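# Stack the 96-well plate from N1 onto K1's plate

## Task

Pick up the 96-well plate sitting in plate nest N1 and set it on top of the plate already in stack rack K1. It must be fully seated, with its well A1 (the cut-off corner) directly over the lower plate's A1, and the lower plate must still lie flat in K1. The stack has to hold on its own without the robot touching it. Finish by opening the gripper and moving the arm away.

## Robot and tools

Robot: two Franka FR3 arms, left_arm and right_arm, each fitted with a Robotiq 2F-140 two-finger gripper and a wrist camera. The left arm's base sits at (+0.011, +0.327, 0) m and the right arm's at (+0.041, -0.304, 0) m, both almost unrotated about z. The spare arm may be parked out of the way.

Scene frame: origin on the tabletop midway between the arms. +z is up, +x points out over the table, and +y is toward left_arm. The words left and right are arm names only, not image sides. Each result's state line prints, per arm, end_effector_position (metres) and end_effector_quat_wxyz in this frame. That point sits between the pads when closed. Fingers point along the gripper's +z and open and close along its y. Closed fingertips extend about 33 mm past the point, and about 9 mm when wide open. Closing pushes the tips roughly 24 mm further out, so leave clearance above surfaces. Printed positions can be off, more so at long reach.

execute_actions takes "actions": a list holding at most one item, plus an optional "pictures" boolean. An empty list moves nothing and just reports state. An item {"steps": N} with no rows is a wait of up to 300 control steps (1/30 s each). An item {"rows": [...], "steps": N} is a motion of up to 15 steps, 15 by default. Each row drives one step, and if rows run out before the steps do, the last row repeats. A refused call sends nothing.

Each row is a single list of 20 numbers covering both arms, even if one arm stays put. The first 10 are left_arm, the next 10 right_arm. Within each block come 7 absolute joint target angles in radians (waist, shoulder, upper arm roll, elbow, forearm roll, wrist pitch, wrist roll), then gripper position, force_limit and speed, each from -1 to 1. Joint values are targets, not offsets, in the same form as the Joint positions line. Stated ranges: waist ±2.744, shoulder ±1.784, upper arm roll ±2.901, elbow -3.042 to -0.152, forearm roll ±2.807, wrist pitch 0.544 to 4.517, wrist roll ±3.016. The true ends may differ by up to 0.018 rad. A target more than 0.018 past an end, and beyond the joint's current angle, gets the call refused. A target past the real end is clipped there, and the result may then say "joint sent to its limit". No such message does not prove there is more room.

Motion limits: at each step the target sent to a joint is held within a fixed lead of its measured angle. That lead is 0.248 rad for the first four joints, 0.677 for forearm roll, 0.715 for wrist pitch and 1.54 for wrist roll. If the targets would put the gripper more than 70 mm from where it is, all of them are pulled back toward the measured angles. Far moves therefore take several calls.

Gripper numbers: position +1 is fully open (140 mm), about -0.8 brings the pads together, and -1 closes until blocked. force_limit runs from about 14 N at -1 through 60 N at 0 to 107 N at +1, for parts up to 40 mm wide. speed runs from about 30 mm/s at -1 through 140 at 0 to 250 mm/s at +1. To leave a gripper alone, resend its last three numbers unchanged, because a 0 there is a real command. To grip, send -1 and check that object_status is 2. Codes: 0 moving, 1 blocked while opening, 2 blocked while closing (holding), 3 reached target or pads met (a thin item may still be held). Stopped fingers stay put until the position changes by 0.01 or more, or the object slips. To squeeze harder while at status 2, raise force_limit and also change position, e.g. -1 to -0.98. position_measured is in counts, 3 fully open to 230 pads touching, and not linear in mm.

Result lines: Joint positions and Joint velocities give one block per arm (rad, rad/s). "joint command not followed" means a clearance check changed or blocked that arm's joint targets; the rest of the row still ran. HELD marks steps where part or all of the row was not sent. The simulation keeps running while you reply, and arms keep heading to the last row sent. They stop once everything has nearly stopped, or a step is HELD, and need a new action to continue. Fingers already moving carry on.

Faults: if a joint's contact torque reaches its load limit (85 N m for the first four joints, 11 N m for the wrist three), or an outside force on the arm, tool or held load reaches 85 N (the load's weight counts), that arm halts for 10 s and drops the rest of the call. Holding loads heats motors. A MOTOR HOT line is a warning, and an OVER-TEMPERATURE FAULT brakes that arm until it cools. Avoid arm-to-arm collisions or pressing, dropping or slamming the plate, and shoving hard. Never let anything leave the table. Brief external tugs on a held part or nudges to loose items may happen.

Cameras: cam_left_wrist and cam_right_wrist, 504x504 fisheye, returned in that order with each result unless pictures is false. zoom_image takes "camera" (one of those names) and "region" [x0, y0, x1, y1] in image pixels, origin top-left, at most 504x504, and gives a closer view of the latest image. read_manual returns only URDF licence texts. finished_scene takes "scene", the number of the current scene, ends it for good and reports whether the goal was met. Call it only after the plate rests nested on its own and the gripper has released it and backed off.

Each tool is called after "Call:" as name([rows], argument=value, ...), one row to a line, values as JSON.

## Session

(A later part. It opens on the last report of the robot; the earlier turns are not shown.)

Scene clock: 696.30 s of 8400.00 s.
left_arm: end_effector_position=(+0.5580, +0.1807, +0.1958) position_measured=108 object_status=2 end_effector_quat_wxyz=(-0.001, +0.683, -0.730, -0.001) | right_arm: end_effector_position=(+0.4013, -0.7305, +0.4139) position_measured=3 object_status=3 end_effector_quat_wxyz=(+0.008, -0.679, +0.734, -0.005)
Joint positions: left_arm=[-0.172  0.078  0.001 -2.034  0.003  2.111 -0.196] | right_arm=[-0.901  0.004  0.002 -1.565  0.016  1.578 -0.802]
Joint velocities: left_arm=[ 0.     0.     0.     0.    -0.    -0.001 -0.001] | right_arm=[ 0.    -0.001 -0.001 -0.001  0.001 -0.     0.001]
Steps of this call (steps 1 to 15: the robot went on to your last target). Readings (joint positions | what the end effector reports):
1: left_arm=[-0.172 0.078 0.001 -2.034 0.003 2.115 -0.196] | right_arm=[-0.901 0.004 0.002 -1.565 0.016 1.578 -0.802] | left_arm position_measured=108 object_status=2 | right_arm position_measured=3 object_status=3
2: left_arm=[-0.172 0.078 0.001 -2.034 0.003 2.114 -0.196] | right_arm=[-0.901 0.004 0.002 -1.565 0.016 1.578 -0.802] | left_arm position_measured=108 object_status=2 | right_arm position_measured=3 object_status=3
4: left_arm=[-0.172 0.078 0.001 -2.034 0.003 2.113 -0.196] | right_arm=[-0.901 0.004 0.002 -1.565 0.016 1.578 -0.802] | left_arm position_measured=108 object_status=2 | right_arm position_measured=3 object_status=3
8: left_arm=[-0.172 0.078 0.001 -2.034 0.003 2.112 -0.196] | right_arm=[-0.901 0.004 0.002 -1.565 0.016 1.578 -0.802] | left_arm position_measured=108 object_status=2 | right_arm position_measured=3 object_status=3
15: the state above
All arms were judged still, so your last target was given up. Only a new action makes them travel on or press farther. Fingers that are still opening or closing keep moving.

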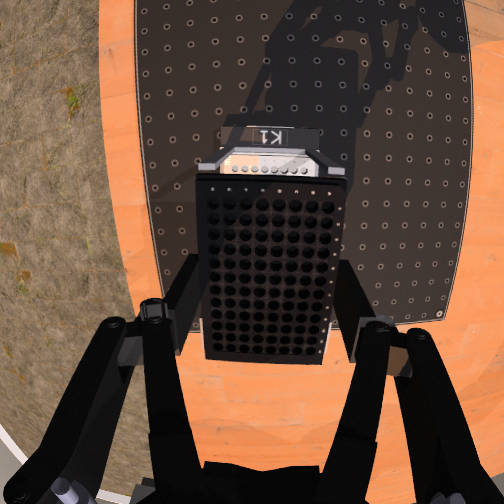

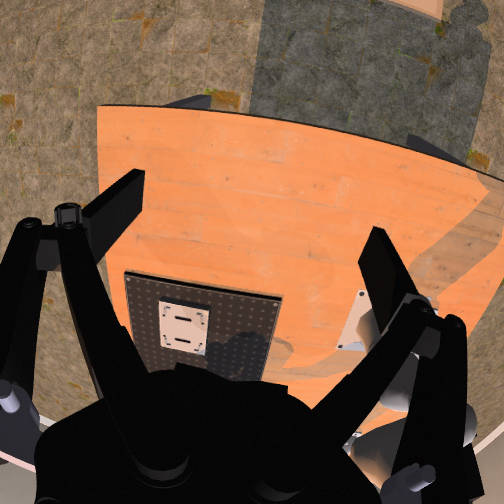

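Call:
execute_actions([
  {"rows": [[-0.173,0.0795,0.001,-2.035,0,2.115,-0.196,-1,0,-0.6,-0.9,0.003,0.004,-1.565,0.016,1.578,-0.802,1,0,0],[-0.1745,0.0805,0.001,-2.036,-0.001,2.118,-0.196,-1,0,-0.6,-0.9,0.003,0.004,-1.565,0.016,1.578,-0.802,1,0,0],[-0.1745,0.0815,0.001,-2.037,-0.001,2.12,-0.196,-1,0,-0.6,-0.9,0.003,0.004,-1.565,0.016,1.578,-0.802,1,0,0],[-0.1745,0.0823,0.001,-2.038,-0.001,2.1216,-0.196,-1,0,-0.6,-0.9,0.003,0.004,-1.565,0.016,1.578,-0.802,1,0,0],[-0.1745,0.0829,0.001,-2.0387,-0.001,2.1216,-0.196,-1,0,-0.6,-0.9,0.003,0.004,-1.565,0.016,1.578,-0.802,1,0,0],[-0.1745,0.0833,0.001,-2.0392,-0.001,2.1216,-0.196,-1,0,-0.6,-0.9,0.003,0.004,-1.565,0.016,1.578,-0.802,1,0,0]], "steps": 15},
], pictures=false)

Call:
execute_actions([
  {"steps": 10},
])

Call:
zoom_image(camera="cam_left_wrist", region=[185, 155, 245, 195])

Call:
zoom_image(camera="cam_left_wrist", region=[300, 155, 360, 195])

Call:
zoom_image(camera="cam_left_wrist", region=[185, 315, 245, 370])

Call:
zoom_image(camera="cam_left_wrist", region=[285, 315, 345, 370])

Scene clock: 762.33 s of 8400.00 s.
left_arm: end_effector_position=(+0.5578, +0.1802, +0.1922) position_measured=108 object_status=2 end_effector_quat_wxyz=(-0.000, +0.683, -0.731, -0.002) | right_arm: end_effector_position=(+0.4013, -0.7305, +0.4139) position_measured=3 object_status=3 end_effector_quat_wxyz=(+0.008, -0.680, +0.734, -0.005)
Joint positions: left_arm=[-0.173  0.083  0.001 -2.038  0.002  2.118 -0.196] | right_arm=[-0.901  0.004  0.003 -1.565  0.016  1.578 -0.802]
Joint velocities: left_arm=[0.001 0.001 0.001 0.    0.    0.003 0.002] | right_arm=[ 0.     0.     0.002 -0.    -0.    -0.001  0.   ]
Steps of this call (steps 1 to 90: nothing new was sent; then 62.53 s passed at rest; steps 91 to 105: all 15 steps of this action). Readings (joint positions | what the end effector reports):
91: left_arm=[-0.172 0.078 0.001 -2.034 0.003 2.111 -0.196] | right_arm=[-0.901 0.004 0.003 -1.565 0.016 1.578 -0.802] | left_arm position_measured=108 object_status=2 | right_arm position_measured=3 object_status=3
92: left_arm=[-0.172 0.078 0.001 -2.034 0.003 2.112 -0.196] | right_arm=[-0.901 0.004 0.003 -1.565 0.016 1.578 -0.802] | left_arm position_measured=108 object_status=2 | right_arm position_measured=3 object_status=3
94: left_arm=[-0.172 0.079 0.001 -2.035 0.003 2.113 -0.196] | right_arm=[-0.901 0.004 0.003 -1.565 0.016 1.578 -0.802] | left_arm position_measured=108 object_status=2 | right_arm position_measured=3 object_status=3
98: left_arm=[-0.173 0.082 0.001 -2.037 0.002 2.116 -0.196] | right_arm=[-0.901 0.004 0.003 -1.565 0.016 1.578 -0.802] | left_arm position_measured=108 object_status=2 | right_arm position_measured=3 object_status=3
105: the state above

Scene clock: 762.67 s of 8400.00 s.
left_arm: end_effector_position=(+0.5580, +0.1801, +0.1923) position_measured=108 object_status=2 end_effector_quat_wxyz=(-0.000, +0.683, -0.731, -0.001) | right_arm: end_effector_position=(+0.4013, -0.7305, +0.4139) position_measured=3 object_status=3 end_effector_quat_wxyz=(+0.008, -0.680, +0.734, -0.005)
Joint positions: left_arm=[-0.173  0.083  0.001 -2.038  0.002  2.118 -0.196] | right_arm=[-0.901  0.004  0.003 -1.565  0.016  1.578 -0.802]
Joint velocities: left_arm=[ 0.001 -0.     0.001  0.001 -0.     0.    -0.002] | right_arm=[-0.001 -0.001 -0.002 -0.001 -0.001  0.     0.001]
Steps of this call (steps 1 to 10: the robot went on to your last target). Readings (joint positions | what the end effector reports):
1: left_arm=[-0.173 0.083 0.001 -2.038 0.002 2.118 -0.196] | right_arm=[-0.901 0.004 0.003 -1.565 0.016 1.578 -0.802] | left_arm position_measured=108 object_status=2 | right_arm position_measured=3 object_status=3
2: left_arm=[-0.173 0.083 0.001 -2.038 0.002 2.118 -0.196] | right_arm=[-0.901 0.004 0.003 -1.565 0.016 1.578 -0.802] | left_arm position_measured=108 object_status=2 | right_arm position_measured=3 object_status=3
4: left_arm=[-0.173 0.083 0.001 -2.038 0.002 2.118 -0.196] | right_arm=[-0.901 0.004 0.003 -1.565 0.016 1.578 -0.802] | left_arm position_measured=108 object_status=2 | right_arm position_measured=3 object_status=3
8: left_arm=[-0.173 0.083 0.001 -2.038 0.002 2.118 -0.196] | right_arm=[-0.901 0.004 0.003 -1.565 0.016 1.578 -0.802] | left_arm position_measured=108 object_status=2 | right_arm position_measured=3 object_status=3
10: the state above

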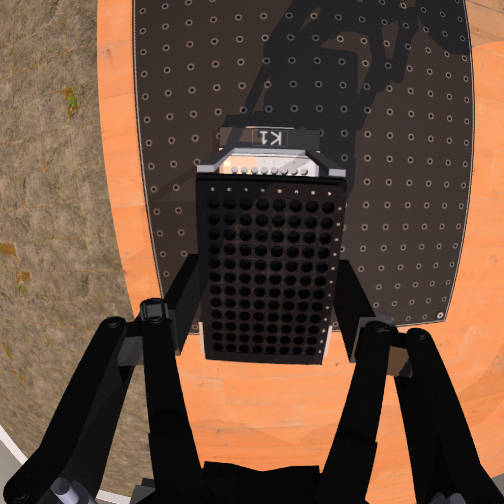

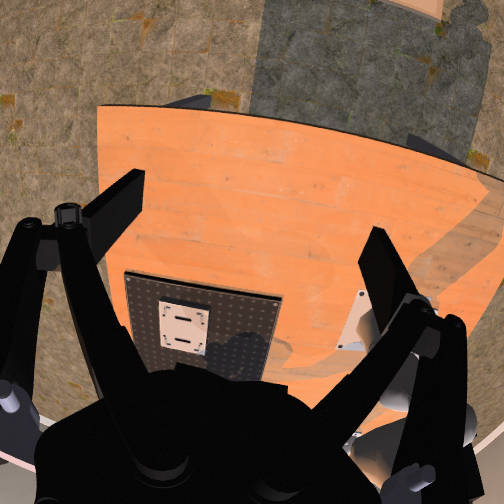

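Region (185, 155, 245, 195) of cam_left_wrist's 504x504 image, scaled by 8.400, with more detail than that image has.

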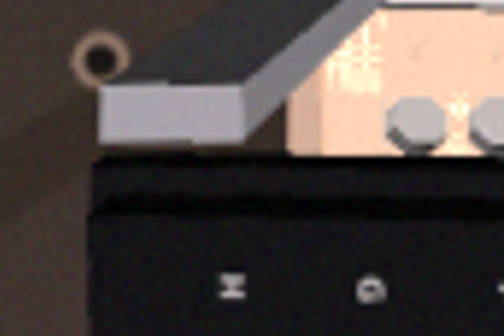

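Region (300, 155, 360, 195) of cam_left_wrist's 504x504 image, scaled by 8.400, with more detail than that image has.

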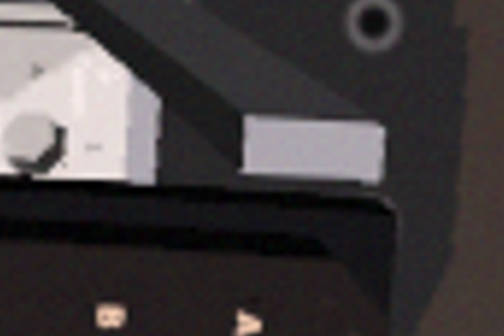

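Region (185, 315, 245, 370) of cam_left_wrist's 504x504 image, scaled by 8.400, with more detail than that image has; it fills the top 462 rows of this view, and the rest is white.

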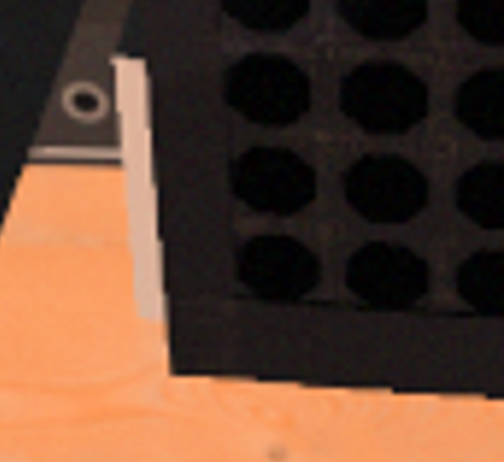

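Region (285, 315, 345, 370) of cam_left_wrist's 504x504 image, scaled by 8.400, with more detail than that image has; it fills the top 462 rows of this view, and the rest is white.

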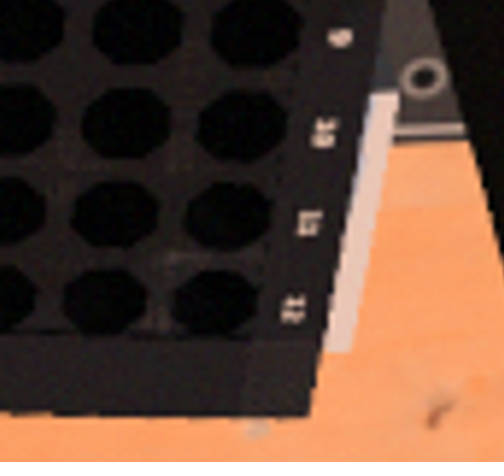

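Call:
execute_actions(actions=[])

Scene clock: 788.63 s of 8400.00 s.
left_arm: end_effector_position=(+0.5580, +0.1801, +0.1922) position_measured=108 object_status=2 end_effector_quat_wxyz=(-0.000, +0.683, -0.731, -0.001) | right_arm: end_effector_position=(+0.4013, -0.7305, +0.4140) position_measured=3 object_status=3 end_effector_quat_wxyz=(+0.008, -0.680, +0.734, -0.005)
Joint positions: left_arm=[-0.173  0.083  0.001 -2.038  0.002  2.118 -0.196] | right_arm=[-0.901  0.004  0.003 -1.565  0.016  1.578 -0.802]
Joint velocities: left_arm=[-0.    -0.    -0.001 -0.001 -0.001 -0.     0.   ] | right_arm=[-0.     0.     0.    -0.002  0.001  0.     0.   ]
Steps of this call (steps 1 to 15: the robot went on to your last target; steps 16 to 90: nothing new was sent; then 22.97 s passed at rest). Readings (joint positions | what the end effector reports):
1: left_arm=[-0.173 0.083 0.001 -2.038 0.002 2.118 -0.196] | right_arm=[-0.901 0.004 0.003 -1.565 0.016 1.578 -0.802] | left_arm position_measured=108 object_status=2 | right_arm position_measured=3 object_status=3
2: left_arm=[-0.173 0.083 0.001 -2.038 0.002 2.118 -0.196] | right_arm=[-0.901 0.004 0.003 -1.565 0.016 1.578 -0.802] | left_arm position_measured=108 object_status=2 | right_arm position_measured=3 object_status=3
4: left_arm=[-0.173 0.083 0.001 -2.038 0.002 2.118 -0.196] | right_arm=[-0.901 0.004 0.003 -1.565 0.016 1.578 -0.802] | left_arm position_measured=108 object_status=2 | right_arm position_measured=3 object_status=3
8: left_arm=[-0.173 0.083 0.001 -2.038 0.002 2.118 -0.196] | right_arm=[-0.901 0.004 0.003 -1.565 0.016 1.578 -0.802] | left_arm position_measured=108 object_status=2 | right_arm position_measured=3 object_status=3
90: the state above
All arms were judged still, so your last target was given up. Only a new action makes them travel on or press farther. Fingers that are still opening or closing keep moving.

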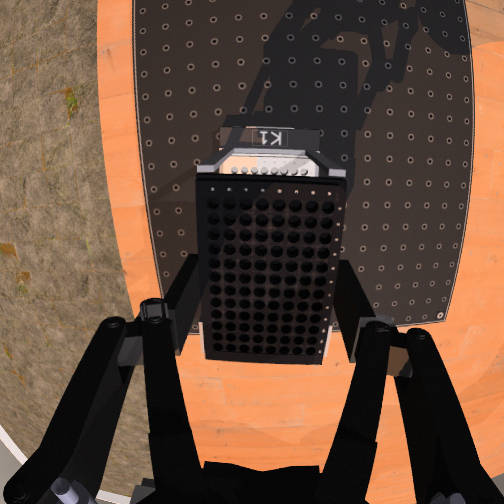

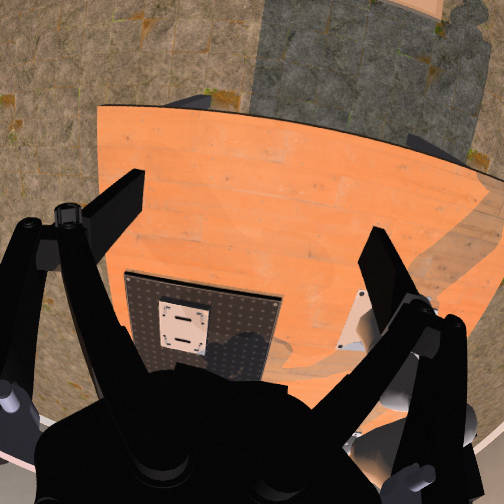

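Call:
execute_actions([
  {"rows": [[-0.175,0.0835,0.001,-2.0395,-0.001,2.1227,-0.196,-1,0,-0.6,-0.9,0.003,0.004,-1.565,0.016,1.578,-0.802,1,0,0],[-0.175,0.0837,0.001,-2.0397,-0.001,2.1233,-0.196,-1,0,-0.6,-0.9,0.003,0.004,-1.565,0.016,1.578,-0.802,1,0,0],[-0.175,0.0839,0.001,-2.04,-0.001,2.1238,-0.196,-1,0,-0.6,-0.9,0.003,0.004,-1.565,0.016,1.578,-0.802,1,0,0],[-0.175,0.0841,0.001,-2.0403,-0.001,2.1243,-0.196,-1,0,-0.6,-0.9,0.003,0.004,-1.565,0.016,1.578,-0.802,1,0,0],[-0.175,0.0844,0.001,-2.0405,-0.001,2.1248,-0.196,-1,0,-0.6,-0.9,0.003,0.004,-1.565,0.016,1.578,-0.802,1,0,0],[-0.175,0.0846,0.001,-2.0408,-0.001,2.1253,-0.196,-1,0,-0.6,-0.9,0.003,0.004,-1.565,0.016,1.578,-0.802,1,0,0],[-0.175,0.0848,0.001,-2.0411,-0.001,2.1258,-0.196,-1,0,-0.6,-0.9,0.003,0.004,-1.565,0.016,1.578,-0.802,1,0,0],[-0.175,0.085,0.001,-2.0414,-0.001,2.1262,-0.196,-1,0,-0.6,-0.9,0.003,0.004,-1.565,0.016,1.578,-0.802,1,0,0],[-0.175,0.0852,0.001,-2.0416,-0.001,2.1267,-0.196,-1,0,-0.6,-0.9,0.003,0.004,-1.565,0.016,1.578,-0.802,1,0,0],[-0.175,0.0854,0.001,-2.0419,-0.001,2.1272,-0.196,-1,0,-0.6,-0.9,0.003,0.004,-1.565,0.016,1.578,-0.802,1,0,0],[-0.175,0.0856,0.001,-2.0422,-0.001,2.1277,-0.196,-1,0,-0.6,-0.9,0.003,0.004,-1.565,0.016,1.578,-0.802,1,0,0],[-0.175,0.0858,0.001,-2.0424,-0.001,2.1282,-0.196,-1,0,-0.6,-0.9,0.003,0.004,-1.565,0.016,1.578,-0.802,1,0,0],[-0.175,0.086,0.001,-2.0427,-0.001,2.1286,-0.196,-1,0,-0.6,-0.9,0.003,0.004,-1.565,0.016,1.578,-0.802,1,0,0],[-0.175,0.0863,0.001,-2.043,-0.001,2.1288,-0.196,-1,0,-0.6,-0.9,0.003,0.004,-1.565,0.016,1.578,-0.802,1,0,0],[-0.175,0.0865,0.001,-2.0432,-0.001,2.1288,-0.196,-1,0,-0.6,-0.9,0.003,0.004,-1.565,0.016,1.578,-0.802,1,0,0]], "steps": 15},
], pictures=false)

Call:
execute_actions([
  {"steps": 12},
])

Scene clock: 810.23 s of 8400.00 s.
left_arm: end_effector_position=(+0.5580, +0.1798, +0.1900) position_measured=108 object_status=2 end_effector_quat_wxyz=(-0.000, +0.683, -0.731, -0.001) | right_arm: end_effector_position=(+0.4013, -0.7305, +0.4140) position_measured=3 object_status=3 end_effector_quat_wxyz=(+0.008, -0.680, +0.734, -0.005)
Joint positions: left_arm=[-0.173  0.085  0.001 -2.041  0.002  2.124 -0.196] | right_arm=[-0.901  0.004  0.003 -1.565  0.016  1.578 -0.802]
Joint velocities: left_arm=[-0.001  0.006  0.    -0.007 -0.001  0.01  -0.   ] | right_arm=[-0.001  0.    -0.     0.     0.    -0.    -0.001]
Steps of this call (steps 1 to 90: nothing new was sent; then 18.10 s passed at rest; steps 91 to 105: all 15 steps of this action). Readings (joint positions | what the end effector reports):
91: left_arm=[-0.173 0.083 0.001 -2.038 0.002 2.118 -0.196] | right_arm=[-0.901 0.004 0.003 -1.565 0.016 1.578 -0.802] | left_arm position_measured=108 object_status=2 | right_arm position_measured=3 object_status=3
92: left_arm=[-0.173 0.083 0.001 -2.038 0.002 2.119 -0.196] | right_arm=[-0.901 0.004 0.003 -1.565 0.016 1.578 -0.802] | left_arm position_measured=108 object_status=2 | right_arm position_measured=3 object_status=3
94: left_arm=[-0.173 0.083 0.001 -2.038 0.002 2.119 -0.196] | right_arm=[-0.901 0.004 0.003 -1.565 0.016 1.578 -0.802] | left_arm position_measured=108 object_status=2 | right_arm position_measured=3 object_status=3
98: left_arm=[-0.173 0.083 0.001 -2.039 0.002 2.121 -0.196] | right_arm=[-0.901 0.004 0.003 -1.565 0.016 1.578 -0.802] | left_arm position_measured=108 object_status=2 | right_arm position_measured=3 object_status=3
105: the state above

Scene clock: 810.63 s of 8400.00 s.
left_arm: end_effector_position=(+0.5580, +0.1798, +0.1894) position_measured=108 object_status=2 end_effector_quat_wxyz=(-0.000, +0.683, -0.731, -0.001) | right_arm: end_effector_position=(+0.4013, -0.7305, +0.4140) position_measured=3 object_status=3 end_effector_quat_wxyz=(+0.008, -0.680, +0.734, -0.005)
Joint positions: left_arm=[-0.173  0.086  0.001 -2.041  0.002  2.125 -0.196] | right_arm=[-0.901  0.004  0.003 -1.565  0.016  1.578 -0.802]
Joint velocities: left_arm=[-0.001 -0.001  0.001 -0.001 -0.     0.001 -0.   ] | right_arm=[-0.001 -0.001 -0.002  0.001 -0.     0.001  0.001]
Steps of this call (steps 1 to 12: the robot went on to your last target). Readings (joint positions | what the end effector reports):
1: left_arm=[-0.173 0.085 0.001 -2.041 0.002 2.124 -0.196] | right_arm=[-0.901 0.004 0.003 -1.565 0.016 1.578 -0.802] | left_arm position_measured=108 object_status=2 | right_arm position_measured=3 object_status=3
2: left_arm=[-0.173 0.085 0.001 -2.041 0.002 2.124 -0.196] | right_arm=[-0.901 0.004 0.003 -1.565 0.016 1.578 -0.802] | left_arm position_measured=108 object_status=2 | right_arm position_measured=3 object_status=3
4: left_arm=[-0.173 0.085 0.001 -2.041 0.002 2.125 -0.196] | right_arm=[-0.901 0.004 0.003 -1.565 0.016 1.578 -0.802] | left_arm position_measured=108 object_status=2 | right_arm position_measured=3 object_status=3
8: left_arm=[-0.173 0.086 0.001 -2.041 0.002 2.125 -0.196] | right_arm=[-0.901 0.004 0.003 -1.565 0.016 1.578 -0.802] | left_arm position_measured=108 object_status=2 | right_arm position_measured=3 object_status=3
12: the state above

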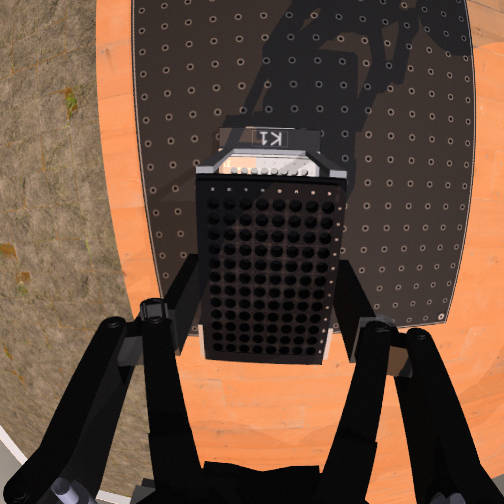

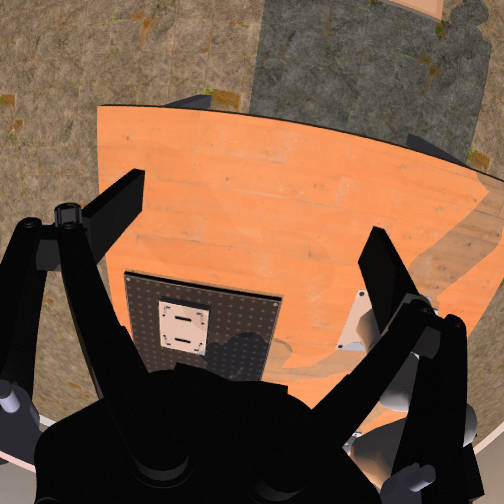

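Call:
execute_actions([
  {"rows": [[-0.175,0.0867,0.001,-2.0435,-0.001,2.1299,-0.196,-1,0,-0.6,-0.9,0.003,0.004,-1.565,0.016,1.578,-0.802,1,0,0],[-0.175,0.0869,0.001,-2.0437,-0.001,2.1305,-0.196,-1,0,-0.6,-0.9,0.003,0.004,-1.565,0.016,1.578,-0.802,1,0,0],[-0.175,0.0871,0.001,-2.044,-0.001,2.131,-0.196,-1,0,-0.6,-0.9,0.003,0.004,-1.565,0.016,1.578,-0.802,1,0,0],[-0.175,0.0873,0.001,-2.0443,-0.001,2.1315,-0.196,-1,0,-0.6,-0.9,0.003,0.004,-1.565,0.016,1.578,-0.802,1,0,0],[-0.175,0.0876,0.001,-2.0445,-0.001,2.132,-0.196,-1,0,-0.6,-0.9,0.003,0.004,-1.565,0.016,1.578,-0.802,1,0,0],[-0.175,0.0878,0.001,-2.0448,-0.001,2.1325,-0.196,-1,0,-0.6,-0.9,0.003,0.004,-1.565,0.016,1.578,-0.802,1,0,0],[-0.175,0.088,0.001,-2.0451,-0.001,2.133,-0.196,-1,0,-0.6,-0.9,0.003,0.004,-1.565,0.016,1.578,-0.802,1,0,0],[-0.175,0.0882,0.001,-2.0454,-0.001,2.1334,-0.196,-1,0,-0.6,-0.9,0.003,0.004,-1.565,0.016,1.578,-0.802,1,0,0],[-0.175,0.0884,0.001,-2.0456,-0.001,2.1339,-0.196,-1,0,-0.6,-0.9,0.003,0.004,-1.565,0.016,1.578,-0.802,1,0,0],[-0.175,0.0886,0.001,-2.0459,-0.001,2.1344,-0.196,-1,0,-0.6,-0.9,0.003,0.004,-1.565,0.016,1.578,-0.802,1,0,0],[-0.175,0.0888,0.001,-2.0462,-0.001,2.1349,-0.196,-1,0,-0.6,-0.9,0.003,0.004,-1.565,0.016,1.578,-0.802,1,0,0],[-0.175,0.089,0.001,-2.0464,-0.001,2.1354,-0.196,-1,0,-0.6,-0.9,0.003,0.004,-1.565,0.016,1.578,-0.802,1,0,0],[-0.175,0.0892,0.001,-2.0467,-0.001,2.1358,-0.196,-1,0,-0.6,-0.9,0.003,0.004,-1.565,0.016,1.578,-0.802,1,0,0],[-0.175,0.0895,0.001,-2.047,-0.001,2.136,-0.196,-1,0,-0.6,-0.9,0.003,0.004,-1.565,0.016,1.578,-0.802,1,0,0],[-0.175,0.0897,0.001,-2.0472,-0.001,2.136,-0.196,-1,0,-0.6,-0.9,0.003,0.004,-1.565,0.016,1.578,-0.802,1,0,0]], "steps": 15},
], pictures=false)

Call:
execute_actions([
  {"steps": 12},
])

Scene clock: 827.80 s of 8400.00 s.
left_arm: end_effector_position=(+0.5579, +0.1797, +0.1870) position_measured=108 object_status=2 end_effector_quat_wxyz=(-0.000, +0.683, -0.731, -0.001) | right_arm: end_effector_position=(+0.4013, -0.7305, +0.4140) position_measured=3 object_status=3 end_effector_quat_wxyz=(+0.008, -0.680, +0.734, -0.005)
Joint positions: left_arm=[-0.173  0.088  0.001 -2.045  0.002  2.131 -0.196] | right_arm=[-0.901  0.004  0.003 -1.565  0.016  1.578 -0.802]
Joint velocities: left_arm=[ 0.     0.007 -0.    -0.008  0.002  0.009 -0.001] | right_arm=[ 0.001  0.    -0.001  0.     0.     0.001 -0.   ]
Steps of this call (steps 1 to 15: the robot went on to your last target; steps 16 to 90: nothing new was sent; then 13.67 s passed at rest; steps 91 to 105: all 15 steps of this action). Readings (joint positions | what the end effector reports):
91: left_arm=[-0.173 0.086 0.001 -2.042 0.002 2.126 -0.196] | right_arm=[-0.901 0.004 0.003 -1.565 0.016 1.578 -0.802] | left_arm position_measured=108 object_status=2 | right_arm position_measured=3 object_status=3
92: left_arm=[-0.173 0.086 0.001 -2.042 0.002 2.126 -0.196] | right_arm=[-0.901 0.004 0.003 -1.565 0.016 1.578 -0.802] | left_arm position_measured=108 object_status=2 | right_arm position_measured=3 object_status=3
94: left_arm=[-0.173 0.086 0.001 -2.042 0.002 2.127 -0.196] | right_arm=[-0.901 0.004 0.003 -1.565 0.016 1.578 -0.802] | left_arm position_measured=108 object_status=2 | right_arm position_measured=3 object_status=3
98: left_arm=[-0.173 0.086 0.001 -2.043 0.002 2.128 -0.196] | right_arm=[-0.901 0.004 0.003 -1.565 0.016 1.578 -0.802] | left_arm position_measured=108 object_status=2 | right_arm position_measured=3 object_status=3
105: the state above

Scene clock: 828.20 s of 8400.00 s.
left_arm: end_effector_position=(+0.5580, +0.1797, +0.1864) position_measured=108 object_status=2 end_effector_quat_wxyz=(-0.000, +0.682, -0.731, -0.001) | right_arm: end_effector_position=(+0.4013, -0.7305, +0.4140) position_measured=3 object_status=3 end_effector_quat_wxyz=(+0.008, -0.680, +0.734, -0.005)
Joint positions: left_arm=[-0.173  0.089  0.001 -2.045  0.002  2.132 -0.196] | right_arm=[-0.901  0.004  0.003 -1.565  0.016  1.578 -0.802]
Joint velocities: left_arm=[-0.001  0.001  0.001 -0.     0.001  0.002 -0.001] | right_arm=[ 0.    -0.     0.     0.001 -0.002  0.    -0.001]
Steps of this call (steps 1 to 12: the robot went on to your last target). Readings (joint positions | what the end effector reports):
1: left_arm=[-0.173 0.088 0.001 -2.045 0.002 2.131 -0.196] | right_arm=[-0.901 0.004 0.003 -1.565 0.016 1.578 -0.802] | left_arm position_measured=108 object_status=2 | right_arm position_measured=3 object_status=3
2: left_arm=[-0.173 0.088 0.001 -2.045 0.002 2.132 -0.196] | right_arm=[-0.901 0.004 0.003 -1.565 0.016 1.578 -0.802] | left_arm position_measured=108 object_status=2 | right_arm position_measured=3 object_status=3
4: left_arm=[-0.173 0.089 0.001 -2.045 0.002 2.132 -0.196] | right_arm=[-0.901 0.004 0.003 -1.565 0.016 1.578 -0.802] | left_arm position_measured=108 object_status=2 | right_arm position_measured=3 object_status=3
8: left_arm=[-0.173 0.089 0.001 -2.045 0.002 2.132 -0.196] | right_arm=[-0.901 0.004 0.003 -1.565 0.016 1.578 -0.802] | left_arm position_measured=108 object_status=2 | right_arm position_measured=3 object_status=3
12: the state above

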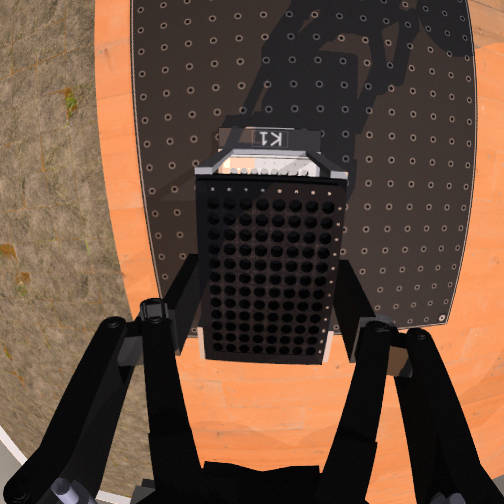

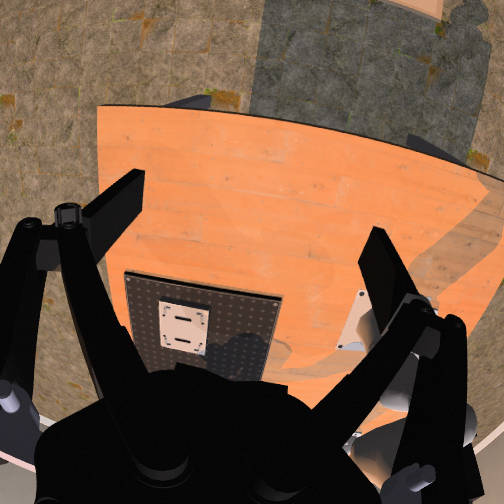

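Call:
execute_actions([
  {"rows": [[-0.175,0.09,0.001,-2.0479,-0.001,2.1385,-0.196,-1,0,-0.6,-0.9,0.003,0.004,-1.565,0.016,1.578,-0.802,1,0,0],[-0.175,0.0908,0.001,-2.049,-0.001,2.142,-0.196,-1,0,-0.6,-0.9,0.003,0.004,-1.565,0.016,1.578,-0.802,1,0,0],[-0.175,0.0921,0.001,-2.0506,-0.001,2.1465,-0.196,-1,0,-0.6,-0.9,0.003,0.004,-1.565,0.016,1.578,-0.802,1,0,0],[-0.175,0.0938,0.001,-2.0526,-0.001,2.1513,-0.196,-1,0,-0.6,-0.9,0.003,0.004,-1.565,0.016,1.578,-0.802,1,0,0],[-0.175,0.0954,0.001,-2.0545,-0.001,2.1549,-0.196,-1,0,-0.6,-0.9,0.003,0.004,-1.565,0.016,1.578,-0.802,1,0,0],[-0.175,0.0971,0.001,-2.0565,-0.001,2.1585,-0.196,-1,0,-0.6,-0.9,0.003,0.004,-1.565,0.016,1.578,-0.802,1,0,0],[-0.175,0.0987,0.001,-2.0584,-0.001,2.1621,-0.196,-1,0,-0.6,-0.9,0.003,0.004,-1.565,0.016,1.578,-0.802,1,0,0],[-0.175,0.1004,0.001,-2.0603,-0.001,2.1657,-0.196,-1,0,-0.6,-0.9,0.003,0.004,-1.565,0.016,1.578,-0.802,1,0,0],[-0.175,0.1021,0.001,-2.0622,-0.001,2.1693,-0.196,-1,0,-0.6,-0.9,0.003,0.004,-1.565,0.016,1.578,-0.802,1,0,0],[-0.175,0.1038,0.001,-2.064,-0.001,2.1728,-0.196,-1,0,-0.6,-0.9,0.003,0.004,-1.565,0.016,1.578,-0.802,1,0,0],[-0.175,0.1056,0.001,-2.0659,-0.001,2.1764,-0.196,-1,0,-0.6,-0.9,0.003,0.004,-1.565,0.016,1.578,-0.802,1,0,0],[-0.175,0.1073,0.001,-2.0677,-0.001,2.18,-0.196,-1,0,-0.6,-0.9,0.003,0.004,-1.565,0.016,1.578,-0.802,1,0,0],[-0.175,0.1091,0.001,-2.0695,-0.001,2.1836,-0.196,-1,0,-0.6,-0.9,0.003,0.004,-1.565,0.016,1.578,-0.802,1,0,0],[-0.175,0.1108,0.001,-2.0713,-0.001,2.1871,-0.196,-1,0,-0.6,-0.9,0.003,0.004,-1.565,0.016,1.578,-0.802,1,0,0],[-0.175,0.1126,0.001,-2.0731,-0.001,2.1907,-0.196,-1,0,-0.6,-0.9,0.003,0.004,-1.565,0.016,1.578,-0.802,1,0,0]], "steps": 15},
], pictures=false)

Call:
execute_actions([
  {"rows": [[-0.175,0.1144,0.001,-2.0748,-0.001,2.1943,-0.196,-1,0,-0.6,-0.9,0.003,0.004,-1.565,0.016,1.578,-0.802,1,0,0],[-0.175,0.1163,0.001,-2.0766,-0.001,2.1978,-0.196,-1,0,-0.6,-0.9,0.003,0.004,-1.565,0.016,1.578,-0.802,1,0,0],[-0.175,0.1181,0.001,-2.0783,-0.001,2.2014,-0.196,-1,0,-0.6,-0.9,0.003,0.004,-1.565,0.016,1.578,-0.802,1,0,0],[-0.175,0.1199,0.001,-2.08,-0.001,2.205,-0.196,-1,0,-0.6,-0.9,0.003,0.004,-1.565,0.016,1.578,-0.802,1,0,0],[-0.175,0.1218,0.001,-2.0817,-0.001,2.2085,-0.196,-1,0,-0.6,-0.9,0.003,0.004,-1.565,0.016,1.578,-0.802,1,0,0],[-0.175,0.1237,0.001,-2.0834,-0.001,2.2121,-0.196,-1,0,-0.6,-0.9,0.003,0.004,-1.565,0.016,1.578,-0.802,1,0,0],[-0.175,0.1256,0.001,-2.085,-0.001,2.2156,-0.196,-1,0,-0.6,-0.9,0.003,0.004,-1.565,0.016,1.578,-0.802,1,0,0],[-0.175,0.1275,0.001,-2.0867,-0.001,2.2192,-0.196,-1,0,-0.6,-0.9,0.003,0.004,-1.565,0.016,1.578,-0.802,1,0,0],[-0.175,0.1294,0.001,-2.0883,-0.001,2.2227,-0.196,-1,0,-0.6,-0.9,0.003,0.004,-1.565,0.016,1.578,-0.802,1,0,0],[-0.175,0.1314,0.001,-2.0899,-0.001,2.2263,-0.196,-1,0,-0.6,-0.9,0.003,0.004,-1.565,0.016,1.578,-0.802,1,0,0],[-0.175,0.1333,0.001,-2.0915,-0.001,2.2298,-0.196,-1,0,-0.6,-0.9,0.003,0.004,-1.565,0.016,1.578,-0.802,1,0,0],[-0.175,0.1353,0.001,-2.093,-0.001,2.2333,-0.196,-1,0,-0.6,-0.9,0.003,0.004,-1.565,0.016,1.578,-0.802,1,0,0],[-0.175,0.1369,0.001,-2.0943,-0.001,2.2348,-0.196,-1,0,-0.6,-0.9,0.003,0.004,-1.565,0.016,1.578,-0.802,1,0,0],[-0.175,0.1379,0.001,-2.0951,-0.001,2.2348,-0.196,-1,0,-0.6,-0.9,0.003,0.004,-1.565,0.016,1.578,-0.802,1,0,0],[-0.175,0.1385,0.001,-2.0955,-0.001,2.233,-0.196,-1,0,-0.6,-0.9,0.003,0.004,-1.565,0.016,1.578,-0.802,1,0,0]], "steps": 15},
], pictures=false)

Call:
execute_actions([
  {"steps": 12},
])

Scene clock: 908.60 s of 8400.00 s.
left_arm: end_effector_position=(+0.5574, +0.1798, +0.1694) position_measured=108 object_status=2 end_effector_quat_wxyz=(+0.000, +0.682, -0.731, -0.002) | right_arm: end_effector_position=(+0.4013, -0.7305, +0.4140) position_measured=3 object_status=3 end_effector_quat_wxyz=(+0.008, -0.680, +0.734, -0.005)
Joint positions: left_arm=[-0.173  0.108  0.001 -2.067  0.002  2.171 -0.196] | right_arm=[-0.901  0.004  0.003 -1.565  0.016  1.578 -0.802]
Joint velocities: left_arm=[-0.     0.051 -0.001 -0.051 -0.001  0.1   -0.002] | right_arm=[ 0.     0.001 -0.001 -0.     0.001 -0.    -0.001]
Steps of this call (steps 1 to 15: the robot went on to your last target; steps 16 to 90: nothing new was sent; then 76.90 s passed at rest; steps 91 to 105: all 15 steps of this action). Readings (joint positions | what the end effector reports):
91: left_arm=[-0.173 0.089 0.001 -2.046 0.002 2.133 -0.196] | right_arm=[-0.901 0.004 0.003 -1.565 0.016 1.578 -0.802] | left_arm position_measured=108 object_status=2 | right_arm position_measured=3 object_status=3
92: left_arm=[-0.173 0.089 0.001 -2.046 0.002 2.134 -0.196] | right_arm=[-0.901 0.004 0.003 -1.565 0.016 1.578 -0.802] | left_arm position_measured=108 object_status=2 | right_arm position_measured=3 object_status=3
94: left_arm=[-0.173 0.089 0.001 -2.048 0.002 2.137 -0.196] | right_arm=[-0.901 0.004 0.003 -1.565 0.016 1.578 -0.802] | left_arm position_measured=108 object_status=2 | right_arm position_measured=3 object_status=3
98: left_arm=[-0.173 0.095 0.001 -2.054 0.002 2.148 -0.196] | right_arm=[-0.901 0.004 0.003 -1.565 0.016 1.578 -0.802] | left_arm position_measured=108 object_status=2 | right_arm position_measured=3 object_status=3
105: the state above

Scene clock: 909.10 s of 8400.00 s.
left_arm: end_effector_position=(+0.5576, +0.1797, +0.1478) position_measured=108 object_status=2 end_effector_quat_wxyz=(+0.000, +0.682, -0.731, -0.002) | right_arm: end_effector_position=(+0.4013, -0.7305, +0.4140) position_measured=3 object_status=3 end_effector_quat_wxyz=(+0.008, -0.680, +0.734, -0.005)
Joint positions: left_arm=[-0.174  0.135  0.001 -2.091  0.002  2.222 -0.196] | right_arm=[-0.901  0.004  0.003 -1.565  0.016  1.578 -0.802]
Joint velocities: left_arm=[ 0.     0.041  0.001 -0.023 -0.001  0.062  0.   ] | right_arm=[ 0.001  0.001 -0.001 -0.001  0.    -0.     0.001]
Steps of this call (steps 1 to 15: all 15 steps of this action). Readings (joint positions | what the end effector reports):
1: left_arm=[-0.173 0.109 0.001 -2.069 0.002 2.175 -0.196] | right_arm=[-0.901 0.004 0.003 -1.565 0.016 1.578 -0.802] | left_arm position_measured=108 object_status=2 | right_arm position_measured=3 object_status=3
2: left_arm=[-0.173 0.111 0.001 -2.071 0.002 2.178 -0.196] | right_arm=[-0.901 0.004 0.003 -1.565 0.016 1.578 -0.802] | left_arm position_measured=108 object_status=2 | right_arm position_measured=3 object_status=3
4: left_arm=[-0.174 0.115 0.001 -2.074 0.002 2.185 -0.196] | right_arm=[-0.901 0.004 0.003 -1.565 0.016 1.578 -0.802] | left_arm position_measured=108 object_status=2 | right_arm position_measured=3 object_status=3
8: left_arm=[-0.174 0.122 0.001 -2.081 0.002 2.200 -0.196] | right_arm=[-0.901 0.004 0.003 -1.565 0.016 1.578 -0.802] | left_arm position_measured=108 object_status=2 | right_arm position_measured=3 object_status=3
15: the state above

Scene clock: 909.50 s of 8400.00 s.
left_arm: end_effector_position=(+0.5578, +0.1797, +0.1457) position_measured=108 object_status=2 end_effector_quat_wxyz=(-0.000, +0.682, -0.731, -0.001) | right_arm: end_effector_position=(+0.4013, -0.7305, +0.4140) position_measured=3 object_status=3 end_effector_quat_wxyz=(+0.008, -0.680, +0.734, -0.005)
Joint positions: left_arm=[-0.174  0.137  0.001 -2.094  0.002  2.229 -0.196] | right_arm=[-0.901  0.004  0.003 -1.565  0.016  1.578 -0.802]
Joint velocities: left_arm=[-0.     0.    -0.001 -0.001  0.001  0.002  0.002] | right_arm=[-0.001 -0.     0.     0.001  0.    -0.     0.   ]
Steps of this call (steps 1 to 12: the robot went on to your last target). Readings (joint positions | what the end effector reports):
1: left_arm=[-0.174 0.136 0.001 -2.092 0.002 2.224 -0.196] | right_arm=[-0.901 0.004 0.003 -1.565 0.016 1.578 -0.802] | left_arm position_measured=108 object_status=2 | right_arm position_measured=3 object_status=3
2: left_arm=[-0.174 0.137 0.001 -2.092 0.002 2.226 -0.196] | right_arm=[-0.901 0.004 0.003 -1.565 0.016 1.578 -0.802] | left_arm position_measured=108 object_status=2 | right_arm position_measured=3 object_status=3
4: left_arm=[-0.174 0.137 0.001 -2.093 0.002 2.227 -0.196] | right_arm=[-0.901 0.004 0.003 -1.565 0.016 1.578 -0.802] | left_arm position_measured=108 object_status=2 | right_arm position_measured=3 object_status=3
8: left_arm=[-0.174 0.137 0.001 -2.094 0.002 2.228 -0.196] | right_arm=[-0.901 0.004 0.003 -1.565 0.016 1.578 -0.802] | left_arm position_measured=108 object_status=2 | right_arm position_measured=3 object_status=3
12: the state above

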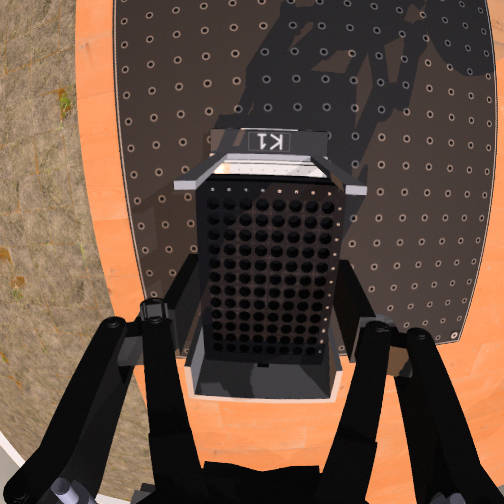

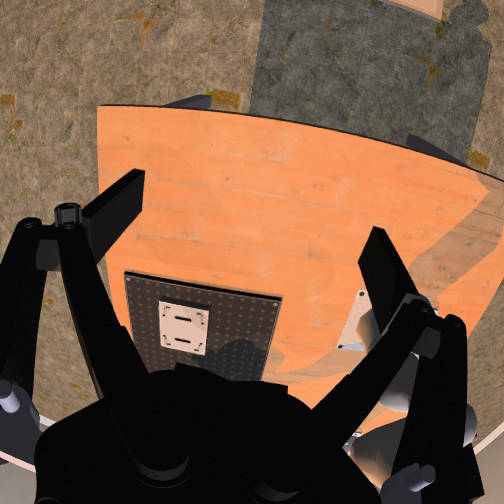

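Call:
execute_actions([
  {"rows": [[-0.175,0.1393,0.001,-2.0961,-0.001,2.2378,-0.196,-1,0,-0.6,-0.9,0.003,0.004,-1.565,0.016,1.578,-0.802,1,0,0],[-0.175,0.1409,0.001,-2.0973,-0.001,2.2436,-0.196,-1,0,-0.6,-0.9,0.003,0.004,-1.565,0.016,1.578,-0.802,1,0,0],[-0.175,0.1433,0.001,-2.0991,-0.001,2.2507,-0.196,-1,0,-0.6,-0.9,0.003,0.004,-1.565,0.016,1.578,-0.802,1,0,0],[-0.175,0.1462,0.001,-2.1012,-0.001,2.2571,-0.196,-1,0,-0.6,-0.9,0.003,0.004,-1.565,0.016,1.578,-0.802,1,0,0],[-0.175,0.1491,0.001,-2.1032,-0.001,2.262,-0.196,-1,0,-0.6,-0.9,0.003,0.004,-1.565,0.016,1.578,-0.802,1,0,0],[-0.175,0.152,0.001,-2.1052,-0.001,2.2669,-0.196,-1,0,-0.6,-0.9,0.003,0.004,-1.565,0.016,1.578,-0.802,1,0,0],[-0.175,0.155,0.001,-2.1072,-0.001,2.2719,-0.196,-1,0,-0.6,-0.9,0.003,0.004,-1.565,0.016,1.578,-0.802,1,0,0],[-0.175,0.1579,0.001,-2.1091,-0.001,2.2768,-0.196,-1,0,-0.6,-0.9,0.003,0.004,-1.565,0.016,1.578,-0.802,1,0,0],[-0.175,0.161,0.001,-2.111,-0.001,2.2817,-0.196,-1,0,-0.6,-0.9,0.003,0.004,-1.565,0.016,1.578,-0.802,1,0,0],[-0.175,0.164,0.001,-2.1129,-0.001,2.2866,-0.196,-1,0,-0.6,-0.9,0.003,0.004,-1.565,0.016,1.578,-0.802,1,0,0],[-0.175,0.1671,0.001,-2.1147,-0.001,2.2915,-0.196,-1,0,-0.6,-0.9,0.003,0.004,-1.565,0.016,1.578,-0.802,1,0,0],[-0.175,0.1702,0.001,-2.1165,-0.001,2.2964,-0.196,-1,0,-0.6,-0.9,0.003,0.004,-1.565,0.016,1.578,-0.802,1,0,0],[-0.175,0.1733,0.001,-2.1183,-0.001,2.3013,-0.196,-1,0,-0.6,-0.9,0.003,0.004,-1.565,0.016,1.578,-0.802,1,0,0],[-0.175,0.1765,0.001,-2.12,-0.001,2.3062,-0.196,-1,0,-0.6,-0.9,0.003,0.004,-1.565,0.016,1.578,-0.802,1,0,0],[-0.175,0.1796,0.001,-2.1217,-0.001,2.311,-0.196,-1,0,-0.6,-0.9,0.003,0.004,-1.565,0.016,1.578,-0.802,1,0,0]], "steps": 15},
], pictures=false)

Call:
execute_actions([
  {"rows": [[-0.175,0.1828,0.001,-2.1234,-0.001,2.3159,-0.196,-1,0,-0.6,-0.9,0.003,0.004,-1.565,0.016,1.578,-0.802,1,0,0],[-0.175,0.1861,0.001,-2.125,-0.001,2.3207,-0.196,-1,0,-0.6,-0.9,0.003,0.004,-1.565,0.016,1.578,-0.802,1,0,0],[-0.175,0.1893,0.001,-2.1266,-0.001,2.3256,-0.196,-1,0,-0.6,-0.9,0.003,0.004,-1.565,0.016,1.578,-0.802,1,0,0],[-0.175,0.1926,0.001,-2.1281,-0.001,2.3304,-0.196,-1,0,-0.6,-0.9,0.003,0.004,-1.565,0.016,1.578,-0.802,1,0,0],[-0.175,0.1959,0.001,-2.1296,-0.001,2.3353,-0.196,-1,0,-0.6,-0.9,0.003,0.004,-1.565,0.016,1.578,-0.802,1,0,0],[-0.175,0.1993,0.001,-2.1311,-0.001,2.3401,-0.196,-1,0,-0.6,-0.9,0.003,0.004,-1.565,0.016,1.578,-0.802,1,0,0],[-0.175,0.2027,0.001,-2.1326,-0.001,2.3449,-0.196,-1,0,-0.6,-0.9,0.003,0.004,-1.565,0.016,1.578,-0.802,1,0,0],[-0.175,0.2061,0.001,-2.134,-0.001,2.3497,-0.196,-1,0,-0.6,-0.9,0.003,0.004,-1.565,0.016,1.578,-0.802,1,0,0],[-0.175,0.2095,0.001,-2.1354,-0.001,2.3545,-0.196,-1,0,-0.6,-0.9,0.003,0.004,-1.565,0.016,1.578,-0.802,1,0,0],[-0.175,0.2129,0.001,-2.1367,-0.001,2.3593,-0.196,-1,0,-0.6,-0.9,0.003,0.004,-1.565,0.016,1.578,-0.802,1,0,0],[-0.175,0.2164,0.001,-2.138,-0.001,2.3641,-0.196,-1,0,-0.6,-0.9,0.003,0.004,-1.565,0.016,1.578,-0.802,1,0,0],[-0.175,0.2199,0.001,-2.1393,-0.001,2.3689,-0.196,-1,0,-0.6,-0.9,0.003,0.004,-1.565,0.016,1.578,-0.802,1,0,0],[-0.175,0.2226,0.001,-2.1403,-0.001,2.3701,-0.196,-1,0,-0.6,-0.9,0.003,0.004,-1.565,0.016,1.578,-0.802,1,0,0],[-0.175,0.2243,0.001,-2.1409,-0.001,2.3694,-0.196,-1,0,-0.6,-0.9,0.003,0.004,-1.565,0.016,1.578,-0.802,1,0,0],[-0.175,0.2253,0.001,-2.1412,-0.001,2.3659,-0.196,-1,0,-0.6,-0.9,0.003,0.004,-1.565,0.016,1.578,-0.802,1,0,0]], "steps": 15},
], pictures=false)

Call:
execute_actions([
  {"steps": 12},
])

Scene clock: 1002.23 s of 8400.00 s.
left_arm: end_effector_position=(+0.5580, +0.1798, +0.1217) position_measured=108 object_status=2 end_effector_quat_wxyz=(-0.000, +0.683, -0.731, -0.001) | right_arm: end_effector_position=(+0.4013, -0.7305, +0.4140) position_measured=3 object_status=3 end_effector_quat_wxyz=(+0.008, -0.680, +0.734, -0.005)
Joint positions: left_arm=[-0.174  0.171  0.001 -2.116  0.002  2.285 -0.196] | right_arm=[-0.901  0.004  0.003 -1.565  0.016  1.578 -0.802]
Joint velocities: left_arm=[-0.001  0.096  0.    -0.051  0.     0.142  0.   ] | right_arm=[ 0.     0.     0.002  0.    -0.    -0.    -0.001]
Steps of this call (steps 1 to 15: the robot went on to your last target; steps 16 to 90: nothing new was sent; then 89.23 s passed at rest; steps 91 to 105: all 15 steps of this action). Readings (joint positions | what the end effector reports):
91: left_arm=[-0.174 0.137 0.001 -2.094 0.002 2.230 -0.196] | right_arm=[-0.901 0.004 0.003 -1.565 0.016 1.578 -0.802] | left_arm position_measured=108 object_status=2 | right_arm position_measured=3 object_status=3
92: left_arm=[-0.174 0.138 0.001 -2.094 0.002 2.231 -0.196] | right_arm=[-0.901 0.004 0.003 -1.565 0.016 1.578 -0.802] | left_arm position_measured=108 object_status=2 | right_arm position_measured=3 object_status=3
94: left_arm=[-0.174 0.139 0.001 -2.096 0.002 2.237 -0.196] | right_arm=[-0.901 0.004 0.003 -1.565 0.016 1.578 -0.802] | left_arm position_measured=108 object_status=2 | right_arm position_measured=3 object_status=3
98: left_arm=[-0.174 0.149 0.001 -2.103 0.002 2.252 -0.196] | right_arm=[-0.901 0.004 0.003 -1.565 0.016 1.578 -0.802] | left_arm position_measured=108 object_status=2 | right_arm position_measured=3 object_status=3
105: the state above

Scene clock: 1002.73 s of 8400.00 s.
left_arm: end_effector_position=(+0.5583, +0.1798, +0.0917) position_measured=108 object_status=2 end_effector_quat_wxyz=(-0.000, +0.683, -0.731, -0.001) | right_arm: end_effector_position=(+0.4013, -0.7305, +0.4140) position_measured=3 object_status=3 end_effector_quat_wxyz=(+0.008, -0.680, +0.734, -0.005)
Joint positions: left_arm=[-0.174  0.219  0.001 -2.137  0.002  2.354 -0.196] | right_arm=[-0.901  0.004  0.003 -1.565  0.016  1.578 -0.802]
Joint velocities: left_arm=[-0.002  0.067  0.001 -0.014 -0.     0.078  0.002] | right_arm=[-0.001 -0.001 -0.002  0.001  0.     0.     0.001]
Steps of this call (steps 1 to 15: all 15 steps of this action). Readings (joint positions | what the end effector reports):
1: left_arm=[-0.174 0.175 0.001 -2.117 0.002 2.290 -0.196] | right_arm=[-0.901 0.004 0.003 -1.565 0.016 1.578 -0.802] | left_arm position_measured=108 object_status=2 | right_arm position_measured=3 object_status=3
2: left_arm=[-0.174 0.178 0.001 -2.119 0.002 2.295 -0.196] | right_arm=[-0.901 0.004 0.003 -1.565 0.016 1.578 -0.802] | left_arm position_measured=108 object_status=2 | right_arm position_measured=3 object_status=3
4: left_arm=[-0.174 0.184 0.001 -2.122 0.002 2.305 -0.196] | right_arm=[-0.901 0.004 0.003 -1.565 0.016 1.578 -0.802] | left_arm position_measured=108 object_status=2 | right_arm position_measured=3 object_status=3
8: left_arm=[-0.174 0.197 0.001 -2.128 0.002 2.324 -0.196] | right_arm=[-0.901 0.004 0.003 -1.565 0.016 1.578 -0.802] | left_arm position_measured=108 object_status=2 | right_arm position_measured=3 object_status=3
15: the state above

Scene clock: 1003.13 s of 8400.00 s.
left_arm: end_effector_position=(+0.5585, +0.1798, +0.0890) position_measured=108 object_status=2 end_effector_quat_wxyz=(-0.001, +0.683, -0.731, -0.001) | right_arm: end_effector_position=(+0.4013, -0.7305, +0.4140) position_measured=3 object_status=3 end_effector_quat_wxyz=(+0.008, -0.680, +0.734, -0.005)
Joint positions: left_arm=[-0.174  0.224  0.001 -2.139  0.002  2.362 -0.196] | right_arm=[-0.901  0.004  0.003 -1.565  0.016  1.578 -0.802]
Joint velocities: left_arm=[ 0.001  0.001 -0.    -0.     0.001  0.002  0.   ] | right_arm=[-0.001  0.    -0.    -0.     0.    -0.    -0.   ]
Steps of this call (steps 1 to 12: the robot went on to your last target). Readings (joint positions | what the end effector reports):
1: left_arm=[-0.174 0.221 0.001 -2.137 0.002 2.356 -0.196] | right_arm=[-0.901 0.004 0.003 -1.565 0.016 1.578 -0.802] | left_arm position_measured=108 object_status=2 | right_arm position_measured=3 object_status=3
2: left_arm=[-0.174 0.222 0.001 -2.137 0.002 2.358 -0.196] | right_arm=[-0.901 0.004 0.003 -1.565 0.016 1.578 -0.802] | left_arm position_measured=108 object_status=2 | right_arm position_measured=3 object_status=3
4: left_arm=[-0.174 0.223 0.001 -2.138 0.002 2.360 -0.196] | right_arm=[-0.901 0.004 0.003 -1.565 0.016 1.578 -0.802] | left_arm position_measured=108 object_status=2 | right_arm position_measured=3 object_status=3
8: left_arm=[-0.174 0.223 0.001 -2.139 0.002 2.361 -0.196] | right_arm=[-0.901 0.004 0.003 -1.565 0.016 1.578 -0.802] | left_arm position_measured=108 object_status=2 | right_arm position_measured=3 object_status=3
12: the state above

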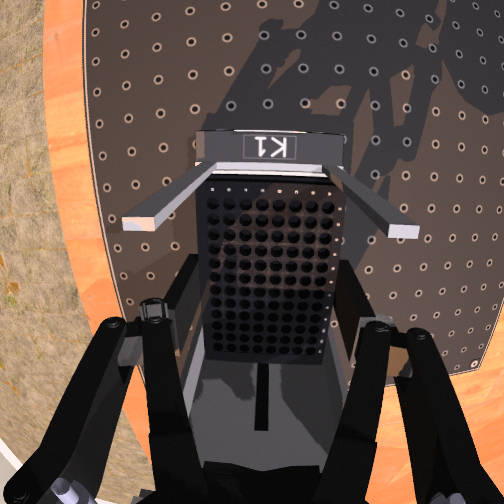

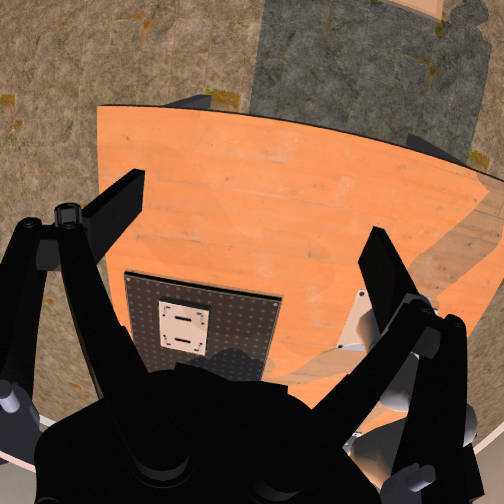

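Call:
zoom_image(camera="cam_left_wrist", region=[180, 150, 360, 220])

Call:
zoom_image(camera="cam_left_wrist", region=[180, 310, 360, 380])

Region (180, 150, 360, 220) of cam_left_wrist's 504x504 image, scaled by 2.800, with more detail than that image has.

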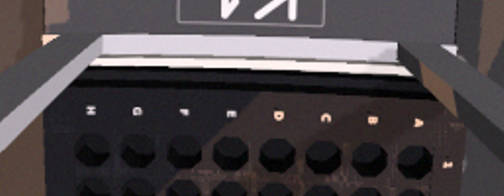

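Region (180, 310, 360, 380) of cam_left_wrist's 504x504 image, scaled by 2.800, with more detail than that image has.

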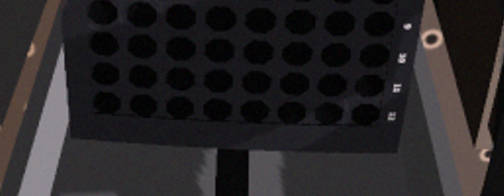

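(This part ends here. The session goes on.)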